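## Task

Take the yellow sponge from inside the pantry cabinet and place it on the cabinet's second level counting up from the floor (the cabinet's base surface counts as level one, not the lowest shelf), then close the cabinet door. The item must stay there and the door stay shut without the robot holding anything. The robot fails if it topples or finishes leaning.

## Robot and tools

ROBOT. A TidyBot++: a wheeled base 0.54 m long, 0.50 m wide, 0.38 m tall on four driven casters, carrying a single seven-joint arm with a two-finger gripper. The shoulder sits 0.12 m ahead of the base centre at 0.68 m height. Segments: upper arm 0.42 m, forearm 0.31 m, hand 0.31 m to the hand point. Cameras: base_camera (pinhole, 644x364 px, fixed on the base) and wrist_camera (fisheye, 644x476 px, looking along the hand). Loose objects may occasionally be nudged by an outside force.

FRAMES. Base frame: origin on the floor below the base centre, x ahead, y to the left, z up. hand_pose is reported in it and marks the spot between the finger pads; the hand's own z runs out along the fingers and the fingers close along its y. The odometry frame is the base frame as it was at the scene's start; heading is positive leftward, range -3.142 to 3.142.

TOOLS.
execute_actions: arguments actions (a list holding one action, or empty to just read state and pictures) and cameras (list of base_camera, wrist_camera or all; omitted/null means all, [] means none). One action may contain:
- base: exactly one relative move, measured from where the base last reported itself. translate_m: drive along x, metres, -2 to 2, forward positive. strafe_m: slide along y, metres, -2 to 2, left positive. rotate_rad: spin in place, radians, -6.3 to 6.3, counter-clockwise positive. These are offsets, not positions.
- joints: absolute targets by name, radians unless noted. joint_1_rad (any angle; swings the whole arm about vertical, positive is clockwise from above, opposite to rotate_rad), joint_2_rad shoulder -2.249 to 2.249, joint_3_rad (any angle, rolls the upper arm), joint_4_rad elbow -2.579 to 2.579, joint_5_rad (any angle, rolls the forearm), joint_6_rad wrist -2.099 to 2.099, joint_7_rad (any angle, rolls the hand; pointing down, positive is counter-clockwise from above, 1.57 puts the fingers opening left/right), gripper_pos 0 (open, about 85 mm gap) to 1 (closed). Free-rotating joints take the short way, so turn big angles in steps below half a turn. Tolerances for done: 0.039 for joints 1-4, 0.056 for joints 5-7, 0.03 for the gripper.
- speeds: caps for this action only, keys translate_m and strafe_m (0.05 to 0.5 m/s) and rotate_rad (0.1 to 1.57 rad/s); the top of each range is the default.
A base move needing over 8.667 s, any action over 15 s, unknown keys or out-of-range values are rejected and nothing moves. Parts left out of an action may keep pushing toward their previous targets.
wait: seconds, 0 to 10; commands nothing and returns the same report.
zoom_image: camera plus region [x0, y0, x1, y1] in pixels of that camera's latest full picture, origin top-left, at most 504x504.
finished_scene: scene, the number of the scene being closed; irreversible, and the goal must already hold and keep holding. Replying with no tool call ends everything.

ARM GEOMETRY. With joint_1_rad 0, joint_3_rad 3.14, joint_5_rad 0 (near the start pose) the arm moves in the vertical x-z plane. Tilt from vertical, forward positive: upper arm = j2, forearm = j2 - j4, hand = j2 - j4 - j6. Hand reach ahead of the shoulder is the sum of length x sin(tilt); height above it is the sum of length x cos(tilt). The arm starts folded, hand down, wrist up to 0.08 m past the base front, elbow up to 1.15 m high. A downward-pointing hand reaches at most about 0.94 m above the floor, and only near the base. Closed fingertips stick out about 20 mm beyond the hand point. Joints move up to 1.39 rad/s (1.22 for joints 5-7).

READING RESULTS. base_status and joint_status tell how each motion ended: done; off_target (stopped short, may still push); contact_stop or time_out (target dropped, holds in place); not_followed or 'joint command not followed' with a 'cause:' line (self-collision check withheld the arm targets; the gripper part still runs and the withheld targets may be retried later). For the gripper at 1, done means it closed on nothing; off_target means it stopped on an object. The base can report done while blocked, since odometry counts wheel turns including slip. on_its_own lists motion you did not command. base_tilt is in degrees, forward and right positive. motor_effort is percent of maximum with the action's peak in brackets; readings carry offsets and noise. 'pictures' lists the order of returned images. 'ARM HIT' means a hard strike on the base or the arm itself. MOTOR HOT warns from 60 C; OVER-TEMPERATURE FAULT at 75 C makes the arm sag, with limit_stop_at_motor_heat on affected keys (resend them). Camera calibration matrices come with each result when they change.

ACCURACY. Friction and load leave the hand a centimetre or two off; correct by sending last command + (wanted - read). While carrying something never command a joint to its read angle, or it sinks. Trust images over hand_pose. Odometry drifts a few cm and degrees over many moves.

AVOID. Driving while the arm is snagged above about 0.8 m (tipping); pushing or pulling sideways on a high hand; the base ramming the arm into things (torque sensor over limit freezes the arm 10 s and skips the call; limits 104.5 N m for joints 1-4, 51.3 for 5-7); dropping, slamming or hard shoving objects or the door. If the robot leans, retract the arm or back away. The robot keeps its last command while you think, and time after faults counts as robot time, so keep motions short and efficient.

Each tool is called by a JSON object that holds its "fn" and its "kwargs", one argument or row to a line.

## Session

{"fn": "execute_actions", "kwargs": {
  "actions": []
}}

Scene clock: 0.00 s.
base_odometry: x=+0.000 y=+0.000 heading=+0.000 (m, m, rad; odometry frame)
base_tilt: forward=+0.8 right=+0.1 (deg)
base_status: not commanded
joint_positions: joint_1_rad=+0.051 joint_2_rad=-0.323 joint_3_rad=+3.170 joint_4_rad=-2.533 joint_5_rad=-0.030 joint_6_rad=-0.884 joint_7_rad=+1.527 gripper_pos=+0.000
joint_status: not commanded
motor_effort: joint_1_rad=-2 joint_2_rad=-2 joint_3_rad=+1 joint_4_rad=+15 joint_5_rad=+1 joint_6_rad=+2 joint_7_rad=+1 (%)
hand_pose: x=+0.2529 y=-0.0008 z=+0.5824 quat_wxyz=(-0.016, +0.997, -0.070, +0.023) (m; base frame)
pictures: base_camera, wrist_camera
camera_calibration (this result's frames):
wrist_camera: T_world_to_cam=[[-0.11603, -0.991129, -0.0648155, 0.0744233], [-0.991108, 0.119812, -0.0578805, 0.341313], [0.0651327, 0.0575233, -0.996217, 0.700057], [0, 0, 0, 1]] pos_world=[0.301317, -0.0074, 0.721988]
Images, in order (width x height): base_camera 644x364, wrist_camera 644x476.

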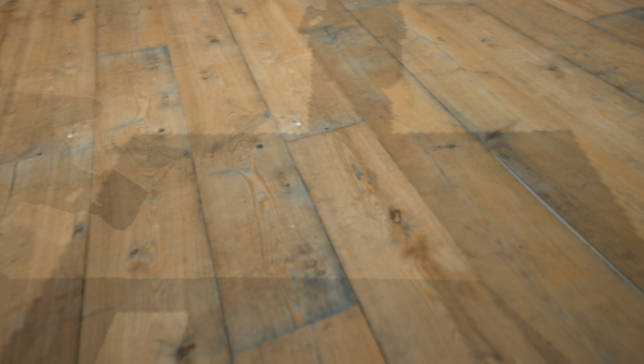

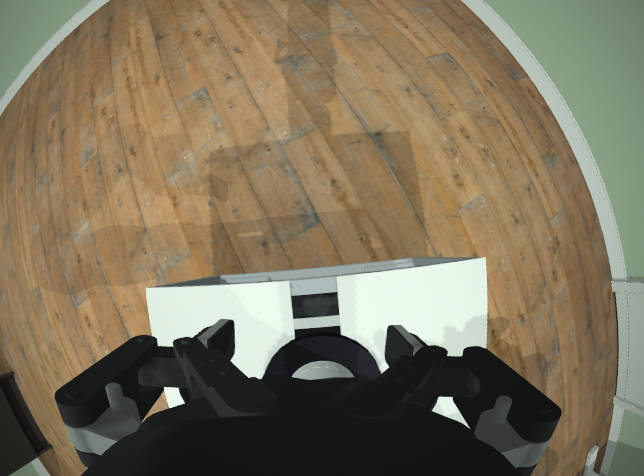

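Something dark at left-rear. Look there.

{"fn": "execute_actions", "kwargs": {
  "actions": [
    {"joints":{"joint_1_rad":-1.9,"joint_2_rad":-0.5,"joint_3_rad":3.14,"joint_4_rad":-2.0,"joint_5_rad":0,"joint_6_rad":-0.4,"joint_7_rad":1.57}}
  ],
  "cameras": ["wrist_camera"]
}}

Scene clock: 5.63 s.
base_odometry: x=+0.000 y=+0.000 heading=+0.000 (m, m, rad; odometry frame)
base_tilt: forward=+0.7 right=+0.1 (deg)
base_status: not commanded
joint_positions: joint_1_rad=-1.880 joint_2_rad=-0.474 joint_3_rad=+3.157 joint_4_rad=-2.025 joint_5_rad=-0.030 joint_6_rad=-0.441 joint_7_rad=+1.540 gripper_pos=+0.000
joint_status: all done
motor_effort: joint_1_rad=-1(3) joint_2_rad=-5(6) joint_3_rad=+1(1) joint_4_rad=+23(24) joint_5_rad=+0(0) joint_6_rad=+8(9) joint_7_rad=+1(1) (%)
hand_pose: x=-0.0032 y=+0.3878 z=+0.9351 quat_wxyz=(-0.451, +0.518, +0.661, +0.304) (m; base frame)
pictures: wrist_camera
camera_calibration (this result's frames):
wrist_camera: T_world_to_cam=[[0.947328, 0.314888, -0.0584406, -0.0562987], [0.0741892, -0.393276, -0.916422, 1.06653], [-0.311553, 0.863817, -0.395923, 0.170508], [0, 0, 0, 1]] pos_world=[0.0273307, 0.289881, 1.04161]
Images, in order (width x height): wrist_camera 644x476.

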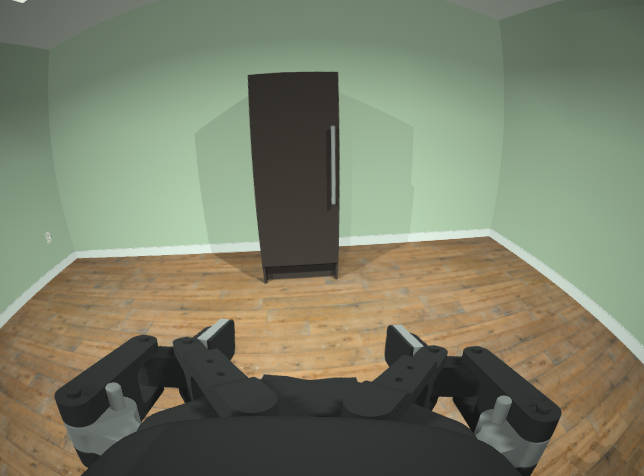

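{"fn": "execute_actions", "kwargs": {
  "actions": [
    {"base":{"rotate_rad":1.908},"joints":{"joint_1_rad":0.02,"joint_2_rad":0.27,"joint_4_rad":-1.894,"joint_6_rad":0.623}}
  ],
  "cameras": []
}}

{"fn": "execute_actions", "kwargs": {
  "actions": [
    {"base":{"strafe_m":-0.25}}
  ],
  "cameras": []
}}

{"fn": "execute_actions", "kwargs": {
  "actions": [
    {"base":{"translate_m":0.8}}
  ],
  "cameras": ["wrist_camera"]
}}

Scene clock: 11.20 s.
base_odometry: x=+0.000 y=+0.000 heading=+1.907 (m, m, rad; odometry frame)
base_tilt: forward=+0.8 right=+0.1 (deg)
base_status: done
joint_positions: joint_1_rad=+0.007 joint_2_rad=+0.247 joint_3_rad=+3.148 joint_4_rad=-1.921 joint_5_rad=-0.030 joint_6_rad=+0.581 joint_7_rad=+1.540 gripper_pos=+0.000
joint_status: all done
motor_effort: joint_1_rad=-1(2) joint_2_rad=-28(28) joint_3_rad=+1(2) joint_4_rad=+21(24) joint_5_rad=+1(1) joint_6_rad=+9(9) joint_7_rad=+1(1) (%)
hand_pose: x=+0.7929 y=-0.0127 z=+0.9081 quat_wxyz=(-0.008, +0.712, -0.030, +0.701) (m; base frame)
pictures: none
No camera images: the call's "cameras" was empty. Leave "cameras" out to get every camera's image.

Scene clock: 13.00 s.
base_odometry: x=+0.236 y=+0.083 heading=+1.908 (m, m, rad; odometry frame)
base_tilt: forward=+0.8 right=+0.1 (deg)
base_status: done
joint_positions: joint_1_rad=+0.015 joint_2_rad=+0.247 joint_3_rad=+3.147 joint_4_rad=-1.921 joint_5_rad=-0.030 joint_6_rad=+0.581 joint_7_rad=+1.540 gripper_pos=+0.000
joint_status: not commanded
motor_effort: joint_1_rad=-1(2) joint_2_rad=-29(30) joint_3_rad=+1(3) joint_4_rad=+21(21) joint_5_rad=+0(0) joint_6_rad=+10(10) joint_7_rad=+1(1) (%)
hand_pose: x=+0.7928 y=-0.0173 z=+0.9084 quat_wxyz=(-0.006, +0.712, -0.033, +0.701) (m; base frame)
pictures: none
No camera images: the call's "cameras" was empty. Leave "cameras" out to get every camera's image.

Scene clock: 15.97 s.
base_odometry: x=-0.028 y=+0.838 heading=+1.908 (m, m, rad; odometry frame)
base_tilt: forward=+0.8 right=+0.1 (deg)
base_status: done
joint_positions: joint_1_rad=+0.015 joint_2_rad=+0.254 joint_3_rad=+3.147 joint_4_rad=-1.915 joint_5_rad=-0.030 joint_6_rad=+0.583 joint_7_rad=+1.540 gripper_pos=+0.000
joint_status: not commanded
motor_effort: joint_1_rad=-1(0) joint_2_rad=-29(30) joint_3_rad=+0(1) joint_4_rad=+20(22) joint_5_rad=+0(0) joint_6_rad=+9(10) joint_7_rad=+1(1) (%)
hand_pose: x=+0.7956 y=-0.0174 z=+0.9077 quat_wxyz=(-0.006, +0.711, -0.033, +0.702) (m; base frame)
pictures: wrist_camera
camera_calibration (this result's frames):
wrist_camera: T_world_to_cam=[[-0.00694248, -0.999405, -0.0337936, 0.0269841], [-0.000308961, 0.0337965, -0.999429, 0.964898], [0.999976, -0.00692807, -0.000543409, -0.658908], [0, 0, 0, 1]] pos_world=[0.659377, -0.0102071, 0.964901]
Images, in order (width x height): wrist_camera 644x476.

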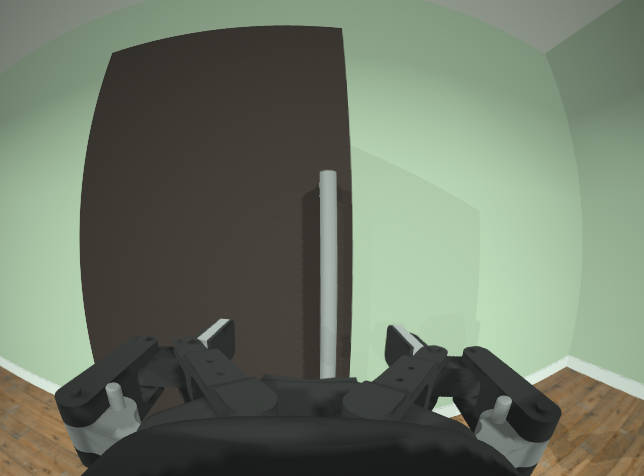

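{"fn": "execute_actions", "kwargs": {
  "actions": [
    {"base":{"translate_m":0.16},"joints":{"joint_1_rad":0.04}}
  ],
  "cameras": ["wrist_camera"]
}}

{"fn": "execute_actions", "kwargs": {
  "actions": [
    {"joints":{"gripper_pos":1}}
  ],
  "cameras": ["wrist_camera"]
}}

Scene clock: 22.87 s.
base_odometry: x=-0.081 y=+0.989 heading=+1.907 (m, m, rad; odometry frame)
base_tilt: forward=+0.7 right=+0.1 (deg)
base_status: done
joint_positions: joint_1_rad=+0.026 joint_2_rad=+0.261 joint_3_rad=+3.147 joint_4_rad=-1.912 joint_5_rad=-0.030 joint_6_rad=+0.584 joint_7_rad=+1.540 gripper_pos=+0.000
joint_status: all done
motor_effort: joint_1_rad=-2(1) joint_2_rad=-29(32) joint_3_rad=+0(2) joint_4_rad=+21(21) joint_5_rad=+0(1) joint_6_rad=+9(10) joint_7_rad=+1(1) (%)
hand_pose: x=+0.7974 y=-0.0244 z=+0.9046 quat_wxyz=(-0.002, +0.713, -0.036, +0.701) (m; base frame)
pictures: wrist_camera
camera_calibration (this result's frames):
wrist_camera: T_world_to_cam=[[-0.0173811, -0.999277, -0.0338042, 0.0282058], [-0.00391768, 0.0338771, -0.999418, 0.964885], [0.999841, -0.0172386, -0.00450367, -0.657304], [0, 0, 0, 1]] pos_world=[0.66147, -0.0158331, 0.962317]
Images, in order (width x height): wrist_camera 644x476.

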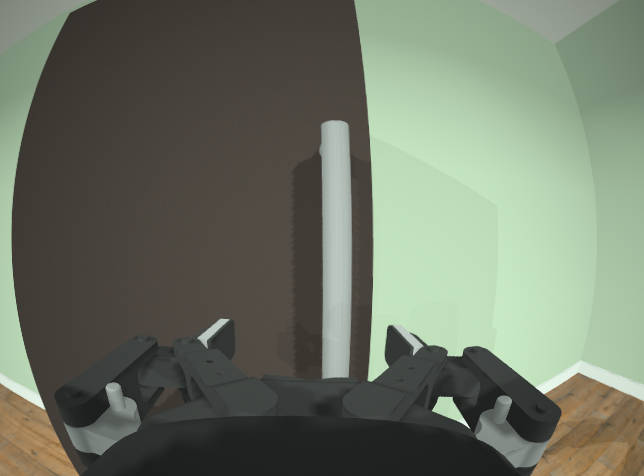

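Scene clock: 23.97 s.
base_odometry: x=-0.081 y=+0.989 heading=+1.907 (m, m, rad; odometry frame)
base_tilt: forward=+0.8 right=+0.1 (deg)
base_status: not commanded
joint_positions: joint_1_rad=+0.026 joint_2_rad=+0.261 joint_3_rad=+3.147 joint_4_rad=-1.912 joint_5_rad=-0.030 joint_6_rad=+0.584 joint_7_rad=+1.540 gripper_pos=+0.999
joint_status: all done
motor_effort: joint_1_rad=+0(1) joint_2_rad=-28(29) joint_3_rad=+0(1) joint_4_rad=+21(20) joint_5_rad=+0(0) joint_6_rad=+9(10) joint_7_rad=+1(1) (%)
hand_pose: x=+0.7974 y=-0.0244 z=+0.9046 quat_wxyz=(-0.002, +0.713, -0.036, +0.701) (m; base frame)
pictures: wrist_camera
camera_calibration (this result's frames):
wrist_camera: T_world_to_cam=[[-0.0173813, -0.999277, -0.0338041, 0.0282058], [-0.00391756, 0.033877, -0.999418, 0.964885], [0.999841, -0.0172387, -0.00450355, -0.657304], [0, 0, 0, 1]] pos_world=[0.66147, -0.0158332, 0.962317]
Images, in order (width x height): wrist_camera 644x476.

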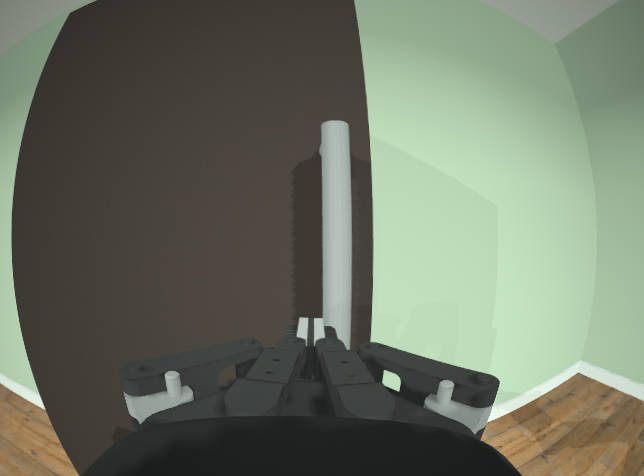

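{"fn": "execute_actions", "kwargs": {
  "actions": [
    {"base":{"strafe_m":-0.02},"joints":{"gripper_pos":0}}
  ],
  "cameras": []
}}

{"fn": "execute_actions", "kwargs": {
  "actions": [
    {"base":{"translate_m":0.085},"speeds":{"translate_m":0.15}}
  ],
  "cameras": ["wrist_camera"]
}}

{"fn": "execute_actions", "kwargs": {
  "actions": [
    {"joints":{"gripper_pos":1}}
  ],
  "cameras": ["wrist_camera"]
}}

Scene clock: 26.83 s.
base_odometry: x=-0.062 y=+0.996 heading=+1.908 (m, m, rad; odometry frame)
base_tilt: forward=+0.8 right=+0.1 (deg)
base_status: done
joint_positions: joint_1_rad=+0.033 joint_2_rad=+0.261 joint_3_rad=+3.146 joint_4_rad=-1.912 joint_5_rad=-0.030 joint_6_rad=+0.584 joint_7_rad=+1.540 gripper_pos=+0.000
joint_status: all done
motor_effort: joint_1_rad=+0(3) joint_2_rad=-29(31) joint_3_rad=+0(3) joint_4_rad=+21(21) joint_5_rad=+1(1) joint_6_rad=+9(10) joint_7_rad=+1(1) (%)
hand_pose: x=+0.7972 y=-0.0289 z=+0.9046 quat_wxyz=(+0.000, +0.713, -0.039, +0.701) (m; base frame)
pictures: none
No camera images: the call's "cameras" was empty. Leave "cameras" out to get every camera's image.

Scene clock: 28.07 s.
base_odometry: x=-0.090 y=+1.077 heading=+1.908 (m, m, rad; odometry frame)
base_tilt: forward=+0.8 right=+0.1 (deg)
base_status: done
joint_positions: joint_1_rad=+0.033 joint_2_rad=+0.261 joint_3_rad=+3.146 joint_4_rad=-1.912 joint_5_rad=-0.030 joint_6_rad=+0.585 joint_7_rad=+1.540 gripper_pos=+0.000
joint_status: not commanded
motor_effort: joint_1_rad=-1(1) joint_2_rad=-29(32) joint_3_rad=+0(2) joint_4_rad=+20(22) joint_5_rad=+0(1) joint_6_rad=+9(10) joint_7_rad=+1(1) (%)
hand_pose: x=+0.7973 y=-0.0289 z=+0.9050 quat_wxyz=(+0.000, +0.712, -0.039, +0.701) (m; base frame)
pictures: wrist_camera
camera_calibration (this result's frames):
wrist_camera: T_world_to_cam=[[-0.0239236, -0.999139, -0.0339046, 0.0290303], [-0.00254606, 0.033975, -0.999419, 0.96434], [0.999711, -0.0238234, -0.00335668, -0.65848], [0, 0, 0, 1]] pos_world=[0.661439, -0.0194455, 0.962554]
Images, in order (width x height): wrist_camera 644x476.

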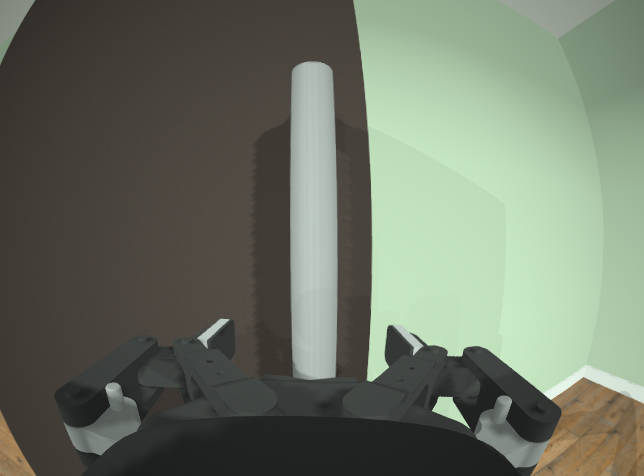

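Scene clock: 29.17 s.
base_odometry: x=-0.090 y=+1.076 heading=+1.908 (m, m, rad; odometry frame)
base_tilt: forward=+0.8 right=+0.1 (deg)
base_status: not commanded
joint_positions: joint_1_rad=+0.038 joint_2_rad=+0.260 joint_3_rad=+3.146 joint_4_rad=-1.913 joint_5_rad=-0.027 joint_6_rad=+0.585 joint_7_rad=+1.548 gripper_pos=+0.764
joint_status: gripper_pos off_target (ended at +0.764, target +1.000)
motor_effort: joint_1_rad=+0(8) joint_2_rad=-28(29) joint_3_rad=+1(6) joint_4_rad=+24(30) joint_5_rad=+0(5) joint_6_rad=+11(12) joint_7_rad=+0(1) (%)
hand_pose: x=+0.7969 y=-0.0312 z=+0.9050 quat_wxyz=(+0.004, +0.712, -0.036, +0.701) (m; base frame)
pictures: wrist_camera
camera_calibration (this result's frames):
wrist_camera: T_world_to_cam=[[-0.026289, -0.999364, -0.0241057, 0.0197147], [-0.002976, 0.0241922, -0.999703, 0.964691], [0.99965, -0.0262094, -0.00361009, -0.6579], [0, 0, 0, 1]] pos_world=[0.661059, -0.020879, 0.962504]
Images, in order (width x height): wrist_camera 644x476.

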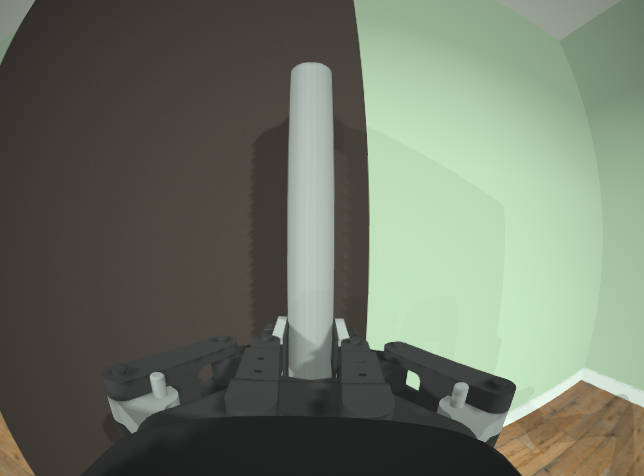

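{"fn": "execute_actions", "kwargs": {
  "actions": [
    {"base":{"translate_m":-0.15},"speeds":{"translate_m":0.15}}
  ],
  "cameras": []
}}

{"fn": "execute_actions", "kwargs": {
  "actions": [
    {"base":{"strafe_m":0.05},"speeds":{"strafe_m":0.15}}
  ],
  "cameras": []
}}

{"fn": "execute_actions", "kwargs": {
  "actions": [
    {"base":{"translate_m":-0.12},"speeds":{"translate_m":0.15}}
  ],
  "cameras": []
}}

{"fn": "execute_actions", "kwargs": {
  "actions": [
    {"base":{"strafe_m":0.08},"speeds":{"strafe_m":0.15}}
  ],
  "cameras": []
}}

{"fn": "execute_actions", "kwargs": {
  "actions": [
    {"base":{"translate_m":-0.08},"speeds":{"translate_m":0.15}}
  ],
  "cameras": []
}}

{"fn": "execute_actions", "kwargs": {
  "actions": [
    {"base":{"strafe_m":0.1},"speeds":{"strafe_m":0.15}}
  ],
  "cameras": []
}}

{"fn": "execute_actions", "kwargs": {
  "actions": [
    {"joints":{"gripper_pos":0}}
  ],
  "cameras": []
}}

{"fn": "execute_actions", "kwargs": {
  "actions": [
    {"base":{"translate_m":-0.24}}
  ],
  "cameras": []
}}

{"fn": "execute_actions", "kwargs": {
  "actions": [
    {"base":{"strafe_m":-0.27},"joints":{"joint_1_rad":0,"gripper_pos":1}}
  ],
  "cameras": ["wrist_camera"]
}}

Scene clock: 33.87 s.
base_odometry: x=-0.040 y=+0.935 heading=+1.908 (m, m, rad; odometry frame)
base_tilt: forward=+0.7 right=+0.1 (deg)
base_status: done
joint_positions: joint_1_rad=+0.024 joint_2_rad=+0.277 joint_3_rad=+3.132 joint_4_rad=-1.893 joint_5_rad=-0.022 joint_6_rad=+0.586 joint_7_rad=+1.553 gripper_pos=+0.768
joint_status: not commanded
motor_effort: joint_1_rad=+4(6) joint_2_rad=-32(36) joint_3_rad=+3(5) joint_4_rad=+18(25) joint_5_rad=-2(3) joint_6_rad=+9(14) joint_7_rad=-1(1) (%)
hand_pose: x=+0.8047 y=-0.0133 z=+0.9046 quat_wxyz=(-0.004, +0.712, -0.023, +0.702) (m; base frame)
pictures: none
No camera images: the call's "cameras" was empty. Leave "cameras" out to get every camera's image.

Scene clock: 34.87 s.
base_odometry: x=-0.088 y=+0.918 heading=+1.908 (m, m, rad; odometry frame)
base_tilt: forward=+0.8 right=+0.1 (deg)
base_status: done
joint_positions: joint_1_rad=+0.068 joint_2_rad=+0.277 joint_3_rad=+3.162 joint_4_rad=-1.893 joint_5_rad=-0.022 joint_6_rad=+0.586 joint_7_rad=+1.553 gripper_pos=+0.768
joint_status: not commanded
motor_effort: joint_1_rad=-7(10) joint_2_rad=-28(33) joint_3_rad=-4(6) joint_4_rad=+22(24) joint_5_rad=+1(2) joint_6_rad=+10(11) joint_7_rad=+1(1) (%)
hand_pose: x=+0.8025 y=-0.0609 z=+0.9045 quat_wxyz=(+0.024, +0.711, -0.046, +0.702) (m; base frame)
pictures: none
No camera images: the call's "cameras" was empty. Leave "cameras" out to get every camera's image.

Scene clock: 36.33 s.
base_odometry: x=-0.048 y=+0.805 heading=+1.908 (m, m, rad; odometry frame)
base_tilt: forward=+0.8 right=+0.1 (deg)
base_status: done
joint_positions: joint_1_rad=+0.016 joint_2_rad=+0.280 joint_3_rad=+3.125 joint_4_rad=-1.892 joint_5_rad=-0.018 joint_6_rad=+0.588 joint_7_rad=+1.553 gripper_pos=+0.773
joint_status: not commanded
motor_effort: joint_1_rad=+5(8) joint_2_rad=-33(37) joint_3_rad=+4(6) joint_4_rad=+18(25) joint_5_rad=-2(3) joint_6_rad=+9(13) joint_7_rad=+0(1) (%)
hand_pose: x=+0.8055 y=-0.0025 z=+0.9046 quat_wxyz=(-0.010, +0.711, -0.017, +0.702) (m; base frame)
pictures: none
No camera images: the call's "cameras" was empty. Leave "cameras" out to get every camera's image.

Scene clock: 37.53 s.
base_odometry: x=-0.123 y=+0.778 heading=+1.908 (m, m, rad; odometry frame)
base_tilt: forward=+0.7 right=+0.1 (deg)
base_status: done
joint_positions: joint_1_rad=+0.082 joint_2_rad=+0.274 joint_3_rad=+3.171 joint_4_rad=-1.898 joint_5_rad=-0.018 joint_6_rad=+0.588 joint_7_rad=+1.553 gripper_pos=+0.773
joint_status: not commanded
motor_effort: joint_1_rad=-9(12) joint_2_rad=-27(33) joint_3_rad=-5(8) joint_4_rad=+24(26) joint_5_rad=+2(4) joint_6_rad=+10(11) joint_7_rad=+1(0) (%)
hand_pose: x=+0.7995 y=-0.0755 z=+0.9043 quat_wxyz=(+0.034, +0.710, -0.052, +0.701) (m; base frame)
pictures: none
No camera images: the call's "cameras" was empty. Leave "cameras" out to get every camera's image.

Scene clock: 38.80 s.
base_odometry: x=-0.097 y=+0.703 heading=+1.908 (m, m, rad; odometry frame)
base_tilt: forward=+0.8 right=+0.1 (deg)
base_status: done
joint_positions: joint_1_rad=+0.025 joint_2_rad=+0.277 joint_3_rad=+3.131 joint_4_rad=-1.895 joint_5_rad=-0.018 joint_6_rad=+0.589 joint_7_rad=+1.553 gripper_pos=+0.779
joint_status: not commanded
motor_effort: joint_1_rad=+2(8) joint_2_rad=-34(36) joint_3_rad=+2(5) joint_4_rad=+19(24) joint_5_rad=-2(2) joint_6_rad=+10(12) joint_7_rad=+0(0) (%)
hand_pose: x=+0.8045 y=-0.0129 z=+0.9046 quat_wxyz=(-0.004, +0.711, -0.022, +0.703) (m; base frame)
pictures: none
No camera images: the call's "cameras" was empty. Leave "cameras" out to get every camera's image.

Scene clock: 40.13 s.
base_odometry: x=-0.191 y=+0.670 heading=+1.908 (m, m, rad; odometry frame)
base_tilt: forward=+0.8 right=+0.1 (deg)
base_status: done
joint_positions: joint_1_rad=+0.100 joint_2_rad=+0.265 joint_3_rad=+3.185 joint_4_rad=-1.910 joint_5_rad=-0.018 joint_6_rad=+0.589 joint_7_rad=+1.553 gripper_pos=+0.779
joint_status: not commanded
motor_effort: joint_1_rad=-13(16) joint_2_rad=-25(33) joint_3_rad=-8(10) joint_4_rad=+26(29) joint_5_rad=+5(6) joint_6_rad=+10(12) joint_7_rad=+1(0) (%)
hand_pose: x=+0.7930 y=-0.0957 z=+0.9044 quat_wxyz=(+0.046, +0.710, -0.062, +0.700) (m; base frame)
pictures: none
No camera images: the call's "cameras" was empty. Leave "cameras" out to get every camera's image.

Scene clock: 41.27 s.
base_odometry: x=-0.191 y=+0.670 heading=+1.908 (m, m, rad; odometry frame)
base_tilt: forward=+0.7 right=+0.1 (deg)
base_status: not commanded
joint_positions: joint_1_rad=+0.056 joint_2_rad=+0.266 joint_3_rad=+3.152 joint_4_rad=-1.908 joint_5_rad=-0.018 joint_6_rad=+0.589 joint_7_rad=+1.553 gripper_pos=+0.000
joint_status: all done
motor_effort: joint_1_rad=-1(12) joint_2_rad=-29(32) joint_3_rad=+1(8) joint_4_rad=+20(26) joint_5_rad=+0(5) joint_6_rad=+10(10) joint_7_rad=+1(1) (%)
hand_pose: x=+0.7982 y=-0.0464 z=+0.9049 quat_wxyz=(+0.016, +0.711, -0.038, +0.702) (m; base frame)
pictures: none
No camera images: the call's "cameras" was empty. Leave "cameras" out to get every camera's image.

Scene clock: 43.03 s.
base_odometry: x=-0.112 y=+0.443 heading=+1.908 (m, m, rad; odometry frame)
base_tilt: forward=+0.8 right=+0.1 (deg)
base_status: done
joint_positions: joint_1_rad=+0.056 joint_2_rad=+0.266 joint_3_rad=+3.152 joint_4_rad=-1.908 joint_5_rad=-0.018 joint_6_rad=+0.589 joint_7_rad=+1.553 gripper_pos=+0.000
joint_status: not commanded
motor_effort: joint_1_rad=-1(1) joint_2_rad=-29(34) joint_3_rad=+0(1) joint_4_rad=+20(22) joint_5_rad=+1(0) joint_6_rad=+10(10) joint_7_rad=+1(1) (%)
hand_pose: x=+0.7983 y=-0.0463 z=+0.9050 quat_wxyz=(+0.016, +0.711, -0.038, +0.702) (m; base frame)
pictures: none
No camera images: the call's "cameras" was empty. Leave "cameras" out to get every camera's image.

Scene clock: 44.87 s.
base_odometry: x=+0.143 y=+0.532 heading=+1.907 (m, m, rad; odometry frame)
base_tilt: forward=+0.7 right=+0.1 (deg)
base_status: done
joint_positions: joint_1_rad=+0.007 joint_2_rad=+0.266 joint_3_rad=+3.144 joint_4_rad=-1.908 joint_5_rad=-0.018 joint_6_rad=+0.589 joint_7_rad=+1.553 gripper_pos=+0.999
joint_status: all done
motor_effort: joint_1_rad=-1(6) joint_2_rad=-29(29) joint_3_rad=+0(2) joint_4_rad=+20(21) joint_5_rad=+0(1) joint_6_rad=+10(10) joint_7_rad=+1(1) (%)
hand_pose: x=+0.7998 y=-0.0078 z=+0.9050 quat_wxyz=(-0.005, +0.712, -0.018, +0.702) (m; base frame)
pictures: wrist_camera
camera_calibration (this result's frames):
wrist_camera: T_world_to_cam=[[0.0113264, -0.999868, -0.0116255, 0.00182269], [-0.00133233, 0.0116112, -0.999932, 0.962959], [0.999935, 0.0113411, -0.00120064, -0.662276], [0, 0, 0, 1]] pos_world=[0.663495, -0.00184772, 0.962119]
Images, in order (width x height): wrist_camera 644x476.

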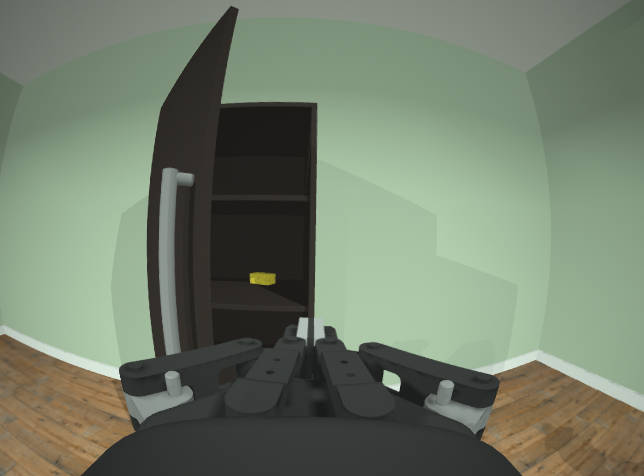

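{"fn": "execute_actions", "kwargs": {
  "actions": [
    {"base":{"translate_m":0.32}}
  ],
  "cameras": []
}}

{"fn": "execute_actions", "kwargs": {
  "actions": [
    {"base":{"strafe_m":0.5},"speeds":{"strafe_m":0.2}}
  ],
  "cameras": ["wrist_camera"]
}}

{"fn": "execute_actions", "kwargs": {
  "actions": [
    {"base":{"strafe_m":-0.25},"joints":{"joint_1_rad":0,"joint_6_rad":0.1,"gripper_pos":0}}
  ],
  "cameras": ["wrist_camera"]
}}

Scene clock: 48.77 s.
base_odometry: x=+0.038 y=+0.834 heading=+1.907 (m, m, rad; odometry frame)
base_tilt: forward=+0.8 right=+0.1 (deg)
base_status: done
joint_positions: joint_1_rad=+0.007 joint_2_rad=+0.268 joint_3_rad=+3.144 joint_4_rad=-1.908 joint_5_rad=-0.018 joint_6_rad=+0.589 joint_7_rad=+1.553 gripper_pos=+0.999
joint_status: not commanded
motor_effort: joint_1_rad=-1(2) joint_2_rad=-29(34) joint_3_rad=+0(0) joint_4_rad=+20(22) joint_5_rad=+0(0) joint_6_rad=+9(10) joint_7_rad=+1(1) (%)
hand_pose: x=+0.8002 y=-0.0078 z=+0.9040 quat_wxyz=(-0.005, +0.712, -0.018, +0.701) (m; base frame)
pictures: none
No camera images: the call's "cameras" was empty. Leave "cameras" out to get every camera's image.

Scene clock: 52.07 s.
base_odometry: x=-0.434 y=+0.670 heading=+1.907 (m, m, rad; odometry frame)
base_tilt: forward=+0.7 right=+0.1 (deg)
base_status: done
joint_positions: joint_1_rad=+0.244 joint_2_rad=+0.187 joint_3_rad=+3.323 joint_4_rad=-2.010 joint_5_rad=-0.081 joint_6_rad=+0.597 joint_7_rad=+1.553 gripper_pos=+0.999
joint_status: not commanded
motor_effort: joint_1_rad=-44(49) joint_2_rad=-7(32) joint_3_rad=-31(34) joint_4_rad=+45(48) joint_5_rad=+17(18) joint_6_rad=+8(10) joint_7_rad=+6(8) (%)
hand_pose: x=+0.7052 y=-0.2693 z=+0.9034 quat_wxyz=(+0.145, +0.692, -0.184, +0.683) (m; base frame)
pictures: wrist_camera
camera_calibration (this result's frames):
wrist_camera: T_world_to_cam=[[-0.424975, -0.904693, -0.0304378, 0.0917307], [0.00169171, 0.0328314, -0.999459, 0.967396], [0.905203, -0.424797, -0.0124221, -0.605297], [0, 0, 0, 1]] pos_world=[0.585263, -0.205901, 0.962146]
Images, in order (width x height): wrist_camera 644x476.

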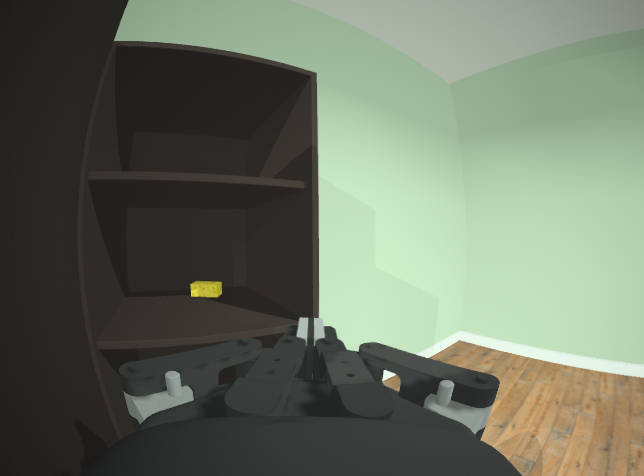

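Scene clock: 53.97 s.
base_odometry: x=-0.198 y=+0.752 heading=+1.906 (m, m, rad; odometry frame)
base_tilt: forward=+0.7 right=+0.1 (deg)
base_status: done
joint_positions: joint_1_rad=-0.001 joint_2_rad=+0.283 joint_3_rad=+3.138 joint_4_rad=-1.897 joint_5_rad=-0.037 joint_6_rad=+0.136 joint_7_rad=+1.553 gripper_pos=+0.000
joint_status: all done
motor_effort: joint_1_rad=-1(45) joint_2_rad=-29(35) joint_3_rad=+0(32) joint_4_rad=+20(46) joint_5_rad=+0(17) joint_6_rad=+8(9) joint_7_rad=+1(7) (%)
hand_pose: x=+0.7714 y=+0.0024 z=+0.7643 quat_wxyz=(-0.014, +0.853, -0.023, +0.522) (m; base frame)
pictures: wrist_camera
camera_calibration (this result's frames):
wrist_camera: T_world_to_cam=[[0.0118203, -0.999035, -0.0423042, 0.0337426], [-0.443719, 0.032673, -0.89557, 1.08353], [0.896088, 0.0293571, -0.442904, -0.216527], [0, 0, 0, 1]] pos_world=[0.674409, 0.00466459, 0.8759]
Images, in order (width x height): wrist_camera 644x476.

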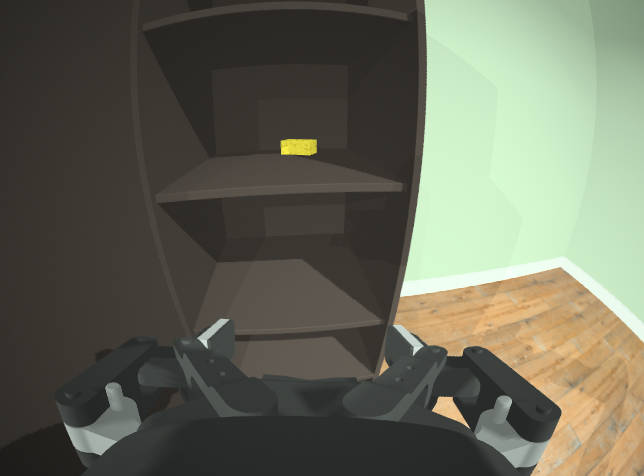

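{"fn": "execute_actions", "kwargs": {
  "actions": [
    {"base":{"strafe_m":-0.1},"joints":{"joint_1_rad":-0.13,"joint_2_rad":0.86,"joint_4_rad":-1.0,"joint_6_rad":0.17}}
  ],
  "cameras": []
}}

{"fn": "execute_actions", "kwargs": {
  "actions": [
    {"base":{"translate_m":0.22},"speeds":{"translate_m":0.2}}
  ],
  "cameras": ["wrist_camera"]
}}

Scene clock: 60.47 s.
base_odometry: x=-0.103 y=+0.785 heading=+1.906 (m, m, rad; odometry frame)
base_tilt: forward=+0.8 right=+0.1 (deg)
base_status: done
joint_positions: joint_1_rad=-0.108 joint_2_rad=+0.840 joint_3_rad=+3.139 joint_4_rad=-1.026 joint_5_rad=-0.037 joint_6_rad=+0.136 joint_7_rad=+1.553 gripper_pos=+0.000
joint_status: all done
motor_effort: joint_1_rad=-1(4) joint_2_rad=-50(51) joint_3_rad=+0(2) joint_4_rad=+23(23) joint_5_rad=+0(1) joint_6_rad=+9(9) joint_7_rad=+1(1) (%)
hand_pose: x=+1.0349 y=+0.1003 z=+0.8223 quat_wxyz=(-0.052, +0.761, +0.019, +0.647) (m; base frame)
pictures: none
No camera images: the call's "cameras" was empty. Leave "cameras" out to get every camera's image.

Scene clock: 62.33 s.
base_odometry: x=-0.175 y=+0.993 heading=+1.905 (m, m, rad; odometry frame)
base_tilt: forward=+0.8 right=+0.1 (deg)
base_status: done
joint_positions: joint_1_rad=-0.110 joint_2_rad=+0.842 joint_3_rad=+3.139 joint_4_rad=-1.024 joint_5_rad=-0.037 joint_6_rad=+0.136 joint_7_rad=+1.553 gripper_pos=+0.000
joint_status: not commanded
motor_effort: joint_1_rad=-1(0) joint_2_rad=-50(51) joint_3_rad=+0(0) joint_4_rad=+24(24) joint_5_rad=+0(0) joint_6_rad=+9(10) joint_7_rad=+1(1) (%)
hand_pose: x=+1.0354 y=+0.1020 z=+0.8214 quat_wxyz=(-0.053, +0.761, +0.019, +0.647) (m; base frame)
pictures: wrist_camera
camera_calibration (this result's frames):
wrist_camera: T_world_to_cam=[[0.131024, -0.990626, -0.0386344, 0.00530192], [-0.148228, 0.0189569, -0.988772, 1.0206], [0.980235, 0.13528, -0.144354, -0.773906], [0, 0, 0, 1]] pos_world=[0.909196, 0.0905986, 0.897626]
Images, in order (width x height): wrist_camera 644x476.

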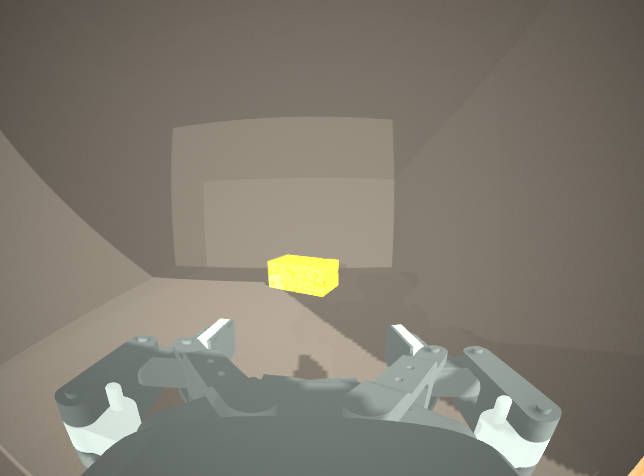

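{"fn": "execute_actions", "kwargs": {
  "actions": [
    {"base":{"translate_m":0.28},"joints":{"joint_1_rad":-0.16,"gripper_pos":1},"speeds":{"translate_m":0.15}}
  ],
  "cameras": ["wrist_camera"]
}}

{"fn": "execute_actions", "kwargs": {
  "actions": [
    {"joints":{"joint_2_rad":0.91}}
  ],
  "cameras": ["wrist_camera"]
}}

Scene clock: 67.20 s.
base_odometry: x=-0.267 y=+1.257 heading=+1.905 (m, m, rad; odometry frame)
base_tilt: forward=+0.8 right=+0.1 (deg)
base_status: done
joint_positions: joint_1_rad=-0.147 joint_2_rad=+0.843 joint_3_rad=+3.139 joint_4_rad=-1.023 joint_5_rad=-0.037 joint_6_rad=+0.136 joint_7_rad=+1.553 gripper_pos=+0.999
joint_status: all done
motor_effort: joint_1_rad=-1(5) joint_2_rad=-50(52) joint_3_rad=+0(1) joint_4_rad=+23(24) joint_5_rad=+0(0) joint_6_rad=+9(9) joint_7_rad=+1(1) (%)
hand_pose: x=+1.0313 y=+0.1357 z=+0.8208 quat_wxyz=(-0.064, +0.760, +0.033, +0.645) (m; base frame)
pictures: wrist_camera
camera_calibration (this result's frames):
wrist_camera: T_world_to_cam=[[0.167361, -0.985138, -0.0386435, 0.000968459], [-0.149164, 0.0134431, -0.988721, 1.02043], [0.974546, 0.171238, -0.144698, -0.773286], [0, 0, 0, 1]] pos_world=[0.905653, 0.119652, 0.897066]
Images, in order (width x height): wrist_camera 644x476.

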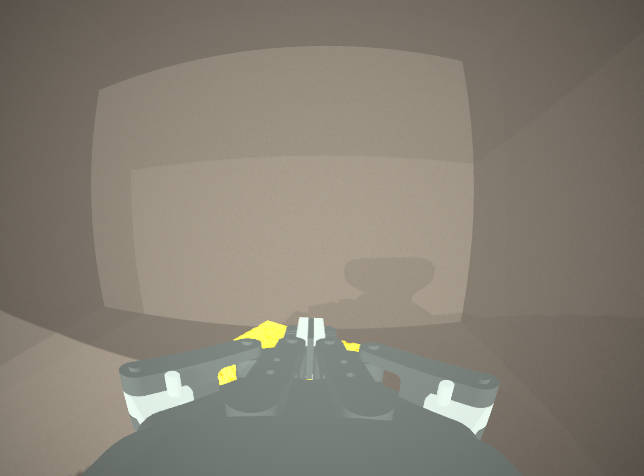

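Scene clock: 67.93 s.
base_odometry: x=-0.267 y=+1.257 heading=+1.905 (m, m, rad; odometry frame)
base_tilt: forward=+0.8 right=+0.1 (deg)
base_status: not commanded
joint_positions: joint_1_rad=-0.147 joint_2_rad=+0.867 joint_3_rad=+3.139 joint_4_rad=-1.012 joint_5_rad=-0.037 joint_6_rad=+0.146 joint_7_rad=+1.553 gripper_pos=+0.999
joint_status: joint_2_rad off_target (ended at +0.867, target +0.910)
motor_effort: joint_1_rad=-1(1) joint_2_rad=-45(50) joint_3_rad=+0(0) joint_4_rad=+20(23) joint_5_rad=+0(0) joint_6_rad=+7(9) joint_7_rad=+1(1) (%)
hand_pose: x=+1.0365 y=+0.1364 z=+0.8084 quat_wxyz=(-0.064, +0.761, +0.033, +0.644) (m; base frame)
pictures: wrist_camera
camera_calibration (this result's frames):
wrist_camera: T_world_to_cam=[[0.166875, -0.985221, -0.0386431, 0.000771814], [-0.152347, 0.0129573, -0.988242, 1.01194], [0.974137, 0.1708, -0.147933, -0.777123], [0, 0, 0, 1]] pos_world=[0.911062, 0.120381, 0.885113]
Images, in order (width x height): wrist_camera 644x476.

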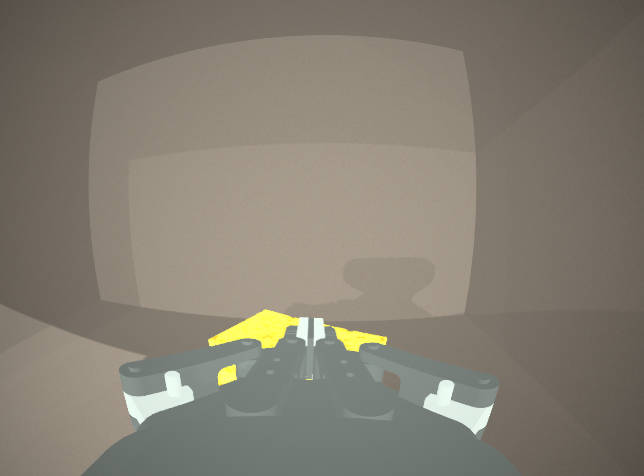

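Pressing near centre; drag and see.

{"fn": "execute_actions", "kwargs": {
  "actions": [
    {"base":{"translate_m":-0.14},"speeds":{"translate_m":0.07}}
  ],
  "cameras": ["wrist_camera"]
}}

{"fn": "execute_actions", "kwargs": {
  "actions": [
    {"joints":{"joint_2_rad":0.82}}
  ],
  "cameras": []
}}

{"fn": "execute_actions", "kwargs": {
  "actions": [
    {"base":{"translate_m":-0.1}}
  ],
  "cameras": ["wrist_camera"]
}}

Scene clock: 72.10 s.
base_odometry: x=-0.221 y=+1.125 heading=+1.905 (m, m, rad; odometry frame)
base_tilt: forward=+0.8 right=+0.1 (deg)
base_status: done
joint_positions: joint_1_rad=-0.147 joint_2_rad=+0.873 joint_3_rad=+3.139 joint_4_rad=-1.004 joint_5_rad=-0.037 joint_6_rad=+0.148 joint_7_rad=+1.553 gripper_pos=+0.999
joint_status: not commanded
motor_effort: joint_1_rad=-2(3) joint_2_rad=-47(49) joint_3_rad=+0(1) joint_4_rad=+21(22) joint_5_rad=+0(0) joint_6_rad=+8(9) joint_7_rad=+1(1) (%)
hand_pose: x=+1.0385 y=+0.1366 z=+0.8086 quat_wxyz=(-0.064, +0.760, +0.033, +0.646) (m; base frame)
pictures: wrist_camera
camera_calibration (this result's frames):
wrist_camera: T_world_to_cam=[[0.166938, -0.985214, -0.0385276, 0.000535426], [-0.147733, 0.0136406, -0.988933, 1.00805], [0.974837, 0.170782, -0.143272, -0.783555], [0, 0, 0, 1]] pos_world=[0.912671, 0.120594, 0.88465]
Images, in order (width x height): wrist_camera 644x476.

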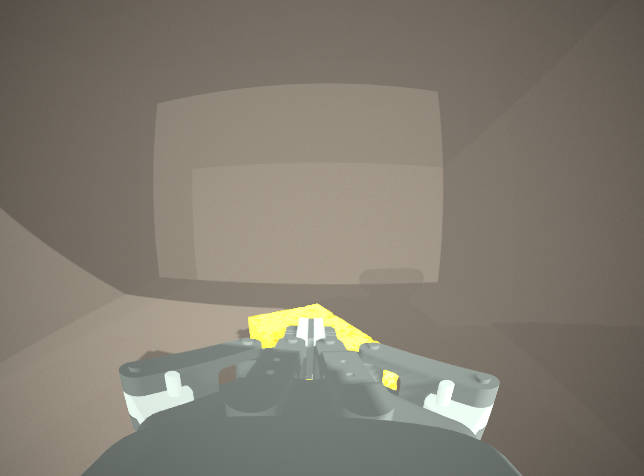

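Scene clock: 73.13 s.
base_odometry: x=-0.221 y=+1.125 heading=+1.905 (m, m, rad; odometry frame)
base_tilt: forward=+0.8 right=+0.1 (deg)
base_status: not commanded
joint_positions: joint_1_rad=-0.147 joint_2_rad=+0.838 joint_3_rad=+3.139 joint_4_rad=-1.004 joint_5_rad=-0.037 joint_6_rad=+0.148 joint_7_rad=+1.553 gripper_pos=+0.999
joint_status: all done
motor_effort: joint_1_rad=+0(2) joint_2_rad=-49(53) joint_3_rad=+0(0) joint_4_rad=+23(24) joint_5_rad=+0(1) joint_6_rad=+9(9) joint_7_rad=+1(1) (%)
hand_pose: x=+1.0335 y=+0.1359 z=+0.8411 quat_wxyz=(-0.066, +0.748, +0.033, +0.659) (m; base frame)
pictures: none
No camera images: the call's "cameras" was empty. Leave "cameras" out to get every camera's image.

Scene clock: 74.40 s.
base_odometry: x=-0.188 y=+1.031 heading=+1.905 (m, m, rad; odometry frame)
base_tilt: forward=+0.8 right=+0.1 (deg)
base_status: done
joint_positions: joint_1_rad=-0.147 joint_2_rad=+0.834 joint_3_rad=+3.139 joint_4_rad=-1.004 joint_5_rad=-0.037 joint_6_rad=+0.148 joint_7_rad=+1.553 gripper_pos=+0.999
joint_status: not commanded
motor_effort: joint_1_rad=-1(3) joint_2_rad=-48(52) joint_3_rad=+0(1) joint_4_rad=+23(24) joint_5_rad=+0(0) joint_6_rad=+9(10) joint_7_rad=+1(1) (%)
hand_pose: x=+1.0329 y=+0.1358 z=+0.8444 quat_wxyz=(-0.066, +0.747, +0.033, +0.661) (m; base frame)
pictures: wrist_camera
camera_calibration (this result's frames):
wrist_camera: T_world_to_cam=[[0.168408, -0.984997, -0.0376759, -0.000220339], [-0.109769, 0.0192439, -0.993771, 1.00683], [0.979586, 0.171495, -0.104882, -0.810296], [0, 0, 0, 1]] pos_world=[0.90431, 0.119369, 0.915563]
Images, in order (width x height): wrist_camera 644x476.

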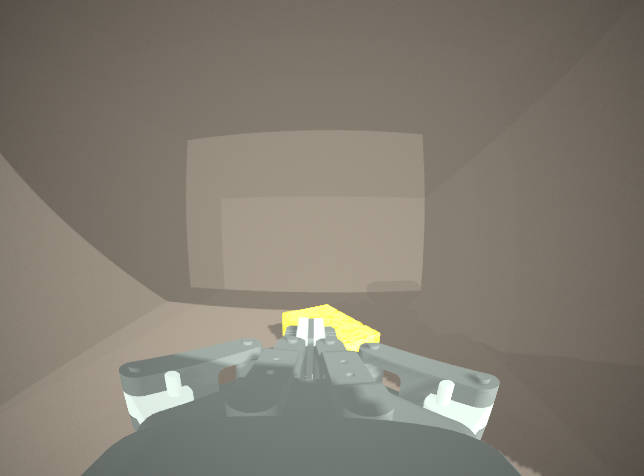

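Dragged and rotated. View with gripper open.

{"fn": "execute_actions", "kwargs": {
  "actions": [
    {"base":{"translate_m":-0.08},"joints":{"gripper_pos":0,"joint_2_rad":0.88}}
  ],
  "cameras": ["wrist_camera"]
}}

Scene clock: 76.73 s.
base_odometry: x=-0.161 y=+0.955 heading=+1.905 (m, m, rad; odometry frame)
base_tilt: forward=+0.8 right=+0.1 (deg)
base_status: done
joint_positions: joint_1_rad=-0.147 joint_2_rad=+0.865 joint_3_rad=+3.139 joint_4_rad=-1.004 joint_5_rad=-0.037 joint_6_rad=+0.148 joint_7_rad=+1.553 gripper_pos=+0.000
joint_status: all done
motor_effort: joint_1_rad=-2(4) joint_2_rad=-50(53) joint_3_rad=+0(1) joint_4_rad=+23(25) joint_5_rad=+0(1) joint_6_rad=+9(10) joint_7_rad=+1(1) (%)
hand_pose: x=+1.0374 y=+0.1365 z=+0.8163 quat_wxyz=(-0.065, +0.757, +0.033, +0.649) (m; base frame)
pictures: wrist_camera
camera_calibration (this result's frames):
wrist_camera: T_world_to_cam=[[0.167291, -0.985162, -0.0383494, 0.000371985], [-0.1396, 0.0148361, -0.990097, 1.00787], [0.975974, 0.170987, -0.135046, -0.789297], [0, 0, 0, 1]] pos_world=[0.910971, 0.120373, 0.891316]
Images, in order (width x height): wrist_camera 644x476.

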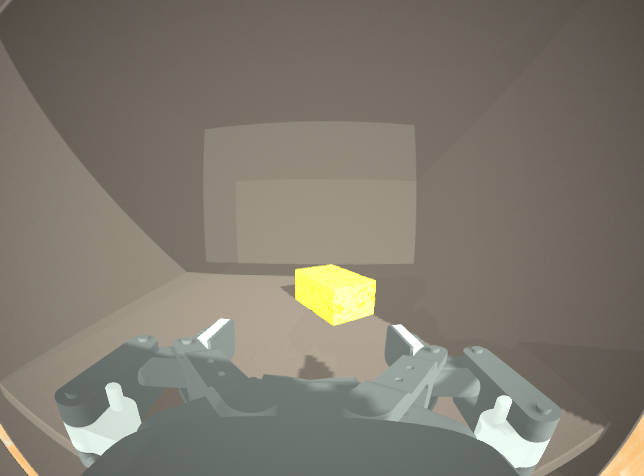

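{"fn": "execute_actions", "kwargs": {
  "actions": [
    {"base":{"translate_m":-0.1}}
  ],
  "cameras": []
}}

{"fn": "execute_actions", "kwargs": {
  "actions": [
    {"base":{"strafe_m":-0.2},"joints":{"joint_1_rad":-0.4,"joint_2_rad":0.92},"speeds":{"strafe_m":0.3}}
  ],
  "cameras": []
}}

{"fn": "execute_actions", "kwargs": {
  "actions": [
    {"base":{"translate_m":0.22},"speeds":{"translate_m":0.15}}
  ],
  "cameras": ["wrist_camera"]
}}

Scene clock: 80.70 s.
base_odometry: x=-0.129 y=+0.861 heading=+1.905 (m, m, rad; odometry frame)
base_tilt: forward=+0.8 right=+0.1 (deg)
base_status: done
joint_positions: joint_1_rad=-0.147 joint_2_rad=+0.865 joint_3_rad=+3.139 joint_4_rad=-1.004 joint_5_rad=-0.037 joint_6_rad=+0.148 joint_7_rad=+1.553 gripper_pos=+0.000
joint_status: not commanded
motor_effort: joint_1_rad=-1(3) joint_2_rad=-49(53) joint_3_rad=+0(1) joint_4_rad=+23(24) joint_5_rad=+1(0) joint_6_rad=+9(10) joint_7_rad=+1(1) (%)
hand_pose: x=+1.0375 y=+0.1365 z=+0.8158 quat_wxyz=(-0.065, +0.757, +0.033, +0.649) (m; base frame)
pictures: none
No camera images: the call's "cameras" was empty. Leave "cameras" out to get every camera's image.

Scene clock: 82.43 s.
base_odometry: x=+0.061 y=+0.926 heading=+1.905 (m, m, rad; odometry frame)
base_tilt: forward=+0.8 right=+0.1 (deg)
base_status: done
joint_positions: joint_1_rad=-0.392 joint_2_rad=+0.896 joint_3_rad=+3.139 joint_4_rad=-1.004 joint_5_rad=-0.037 joint_6_rad=+0.148 joint_7_rad=+1.553 gripper_pos=+0.000
joint_status: all done
motor_effort: joint_1_rad=-1(6) joint_2_rad=-51(51) joint_3_rad=+0(1) joint_4_rad=+23(24) joint_5_rad=+1(0) joint_6_rad=+9(9) joint_7_rad=+1(1) (%)
hand_pose: x=+0.9802 y=+0.3570 z=+0.7867 quat_wxyz=(-0.141, +0.758, +0.127, +0.625) (m; base frame)
pictures: none
No camera images: the call's "cameras" was empty. Leave "cameras" out to get every camera's image.

Scene clock: 84.57 s.
base_odometry: x=-0.011 y=+1.134 heading=+1.904 (m, m, rad; odometry frame)
base_tilt: forward=+0.8 right=+0.1 (deg)
base_status: done
joint_positions: joint_1_rad=-0.392 joint_2_rad=+0.900 joint_3_rad=+3.139 joint_4_rad=-1.004 joint_5_rad=-0.037 joint_6_rad=+0.148 joint_7_rad=+1.553 gripper_pos=+0.000
joint_status: not commanded
motor_effort: joint_1_rad=-1(1) joint_2_rad=-51(52) joint_3_rad=+0(1) joint_4_rad=+23(24) joint_5_rad=+0(0) joint_6_rad=+9(10) joint_7_rad=+1(1) (%)
hand_pose: x=+0.9805 y=+0.3572 z=+0.7836 quat_wxyz=(-0.141, +0.759, +0.128, +0.623) (m; base frame)
pictures: wrist_camera
camera_calibration (this result's frames):
wrist_camera: T_world_to_cam=[[0.400424, -0.915496, -0.039083, -0.0268707], [-0.171031, -0.0327678, -0.984721, 1.00795], [0.900227, 0.40099, -0.169699, -0.756657], [0, 0, 0, 1]] pos_world=[0.864313, 0.31184, 0.863094]
Images, in order (width x height): wrist_camera 644x476.

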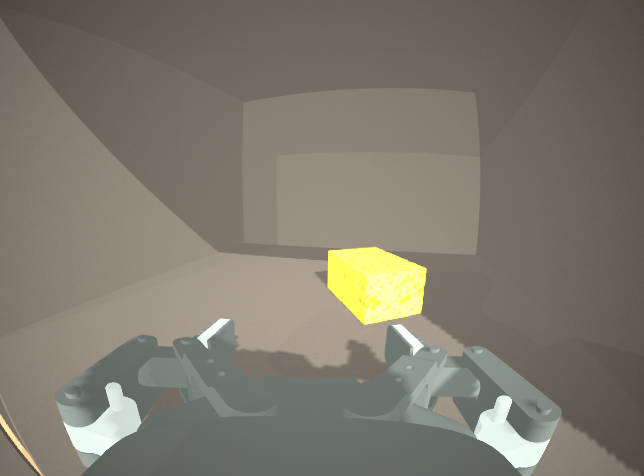

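{"fn": "execute_actions", "kwargs": {
  "actions": [
    {"joints":{"joint_1_rad":-0.35,"joint_2_rad":0.935}}
  ],
  "cameras": []
}}

{"fn": "execute_actions", "kwargs": {
  "actions": [
    {"base":{"translate_m":0.07},"speeds":{"translate_m":0.07}}
  ],
  "cameras": ["wrist_camera"]
}}

Scene clock: 89.70 s.
base_odometry: x=-0.011 y=+1.134 heading=+1.904 (m, m, rad; odometry frame)
base_tilt: forward=+0.7 right=+0.0 (deg)
base_status: not commanded
joint_positions: joint_1_rad=-0.362 joint_2_rad=+0.911 joint_3_rad=+3.139 joint_4_rad=-1.004 joint_5_rad=-0.037 joint_6_rad=+0.148 joint_7_rad=+1.553 gripper_pos=+0.000
joint_status: all done
motor_effort: joint_1_rad=+0(1) joint_2_rad=-51(51) joint_3_rad=+0(1) joint_4_rad=+23(23) joint_5_rad=+1(0) joint_6_rad=+9(9) joint_7_rad=+1(1) (%)
hand_pose: x=+0.9919 y=+0.3313 z=+0.7735 quat_wxyz=(-0.130, +0.764, +0.117, +0.621) (m; base frame)
pictures: none
No camera images: the call's "cameras" was empty. Leave "cameras" out to get every camera's image.

Scene clock: 91.23 s.
base_odometry: x=-0.034 y=+1.200 heading=+1.904 (m, m, rad; odometry frame)
base_tilt: forward=+0.8 right=+0.0 (deg)
base_status: done
joint_positions: joint_1_rad=-0.362 joint_2_rad=+0.913 joint_3_rad=+3.139 joint_4_rad=-1.004 joint_5_rad=-0.037 joint_6_rad=+0.148 joint_7_rad=+1.553 gripper_pos=+0.000
joint_status: not commanded
motor_effort: joint_1_rad=+0(3) joint_2_rad=-51(52) joint_3_rad=+0(1) joint_4_rad=+23(23) joint_5_rad=+1(1) joint_6_rad=+10(9) joint_7_rad=+1(1) (%)
hand_pose: x=+0.9922 y=+0.3312 z=+0.7710 quat_wxyz=(-0.130, +0.765, +0.117, +0.620) (m; base frame)
pictures: wrist_camera
camera_calibration (this result's frames):
wrist_camera: T_world_to_cam=[[0.371795, -0.92748, -0.039353, -0.0232798], [-0.184386, -0.0322339, -0.982325, 1.0079], [0.909819, 0.37248, -0.182999, -0.74873], [0, 0, 0, 1]] pos_world=[0.875708, 0.289784, 0.852157]
Images, in order (width x height): wrist_camera 644x476.

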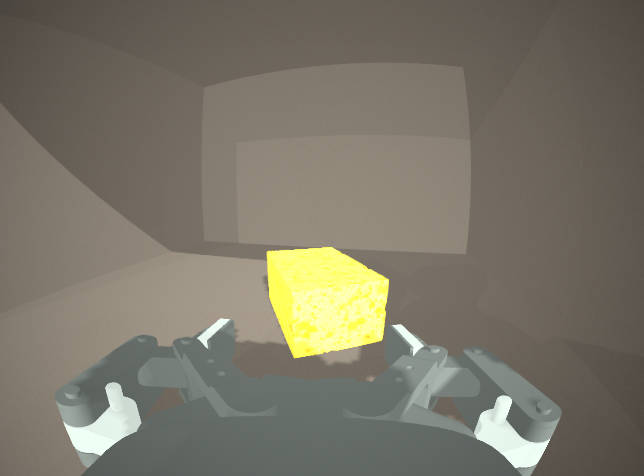

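Well placed. Advance and close.

{"fn": "execute_actions", "kwargs": {
  "actions": [
    {"base":{"translate_m":0.055},"speeds":{"translate_m":0.06}}
  ],
  "cameras": ["wrist_camera"]
}}

{"fn": "execute_actions", "kwargs": {
  "actions": [
    {"joints":{"gripper_pos":1}}
  ],
  "cameras": ["wrist_camera"]
}}

Scene clock: 93.73 s.
base_odometry: x=-0.052 y=+1.253 heading=+1.904 (m, m, rad; odometry frame)
base_tilt: forward=+0.8 right=+0.0 (deg)
base_status: done
joint_positions: joint_1_rad=-0.361 joint_2_rad=+0.914 joint_3_rad=+3.139 joint_4_rad=-1.004 joint_5_rad=-0.037 joint_6_rad=+0.148 joint_7_rad=+1.553 gripper_pos=+0.000
joint_status: not commanded
motor_effort: joint_1_rad=-1(1) joint_2_rad=-51(52) joint_3_rad=+0(1) joint_4_rad=+23(23) joint_5_rad=+0(0) joint_6_rad=+9(9) joint_7_rad=+1(1) (%)
hand_pose: x=+0.9924 y=+0.3310 z=+0.7699 quat_wxyz=(-0.130, +0.765, +0.117, +0.620) (m; base frame)
pictures: wrist_camera
camera_calibration (this result's frames):
wrist_camera: T_world_to_cam=[[0.371602, -0.927557, -0.0393756, -0.0232415], [-0.185457, -0.0326072, -0.982111, 1.00789], [0.90968, 0.372257, -0.184139, -0.747937], [0, 0, 0, 1]] pos_world=[0.875939, 0.289732, 0.851217]
Images, in order (width x height): wrist_camera 644x476.

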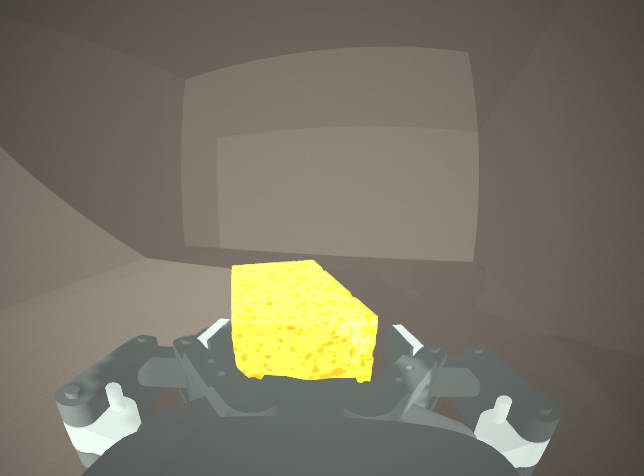

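Scene clock: 94.83 s.
base_odometry: x=-0.052 y=+1.253 heading=+1.904 (m, m, rad; odometry frame)
base_tilt: forward=+0.8 right=+0.0 (deg)
base_status: not commanded
joint_positions: joint_1_rad=-0.361 joint_2_rad=+0.915 joint_3_rad=+3.139 joint_4_rad=-1.003 joint_5_rad=-0.037 joint_6_rad=+0.148 joint_7_rad=+1.553 gripper_pos=+0.343
joint_status: gripper_pos off_target (ended at +0.343, target +1.000)
motor_effort: joint_1_rad=-1(2) joint_2_rad=-48(51) joint_3_rad=+0(0) joint_4_rad=+20(23) joint_5_rad=+0(0) joint_6_rad=+8(9) joint_7_rad=+1(1) (%)
hand_pose: x=+0.9926 y=+0.3311 z=+0.7703 quat_wxyz=(-0.130, +0.765, +0.117, +0.620) (m; base frame)
pictures: wrist_camera
camera_calibration (this result's frames):
wrist_camera: T_world_to_cam=[[0.371629, -0.927547, -0.0393617, -0.0232713], [-0.184751, -0.0323386, -0.982253, 1.00762], [0.909813, 0.372306, -0.183383, -0.748782], [0, 0, 0, 1]] pos_world=[0.876058, 0.289776, 0.851506]
Images, in order (width x height): wrist_camera 644x476.

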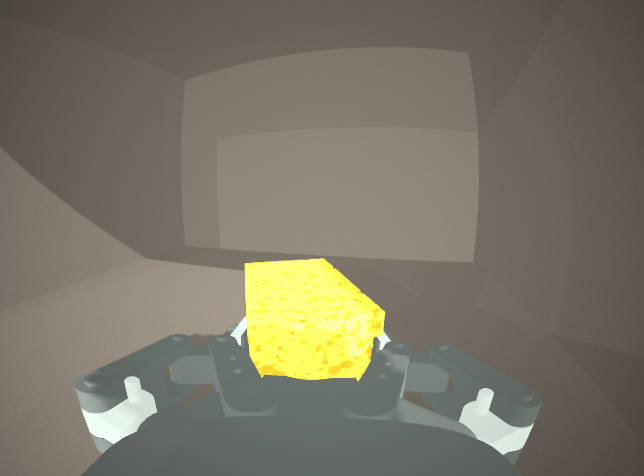

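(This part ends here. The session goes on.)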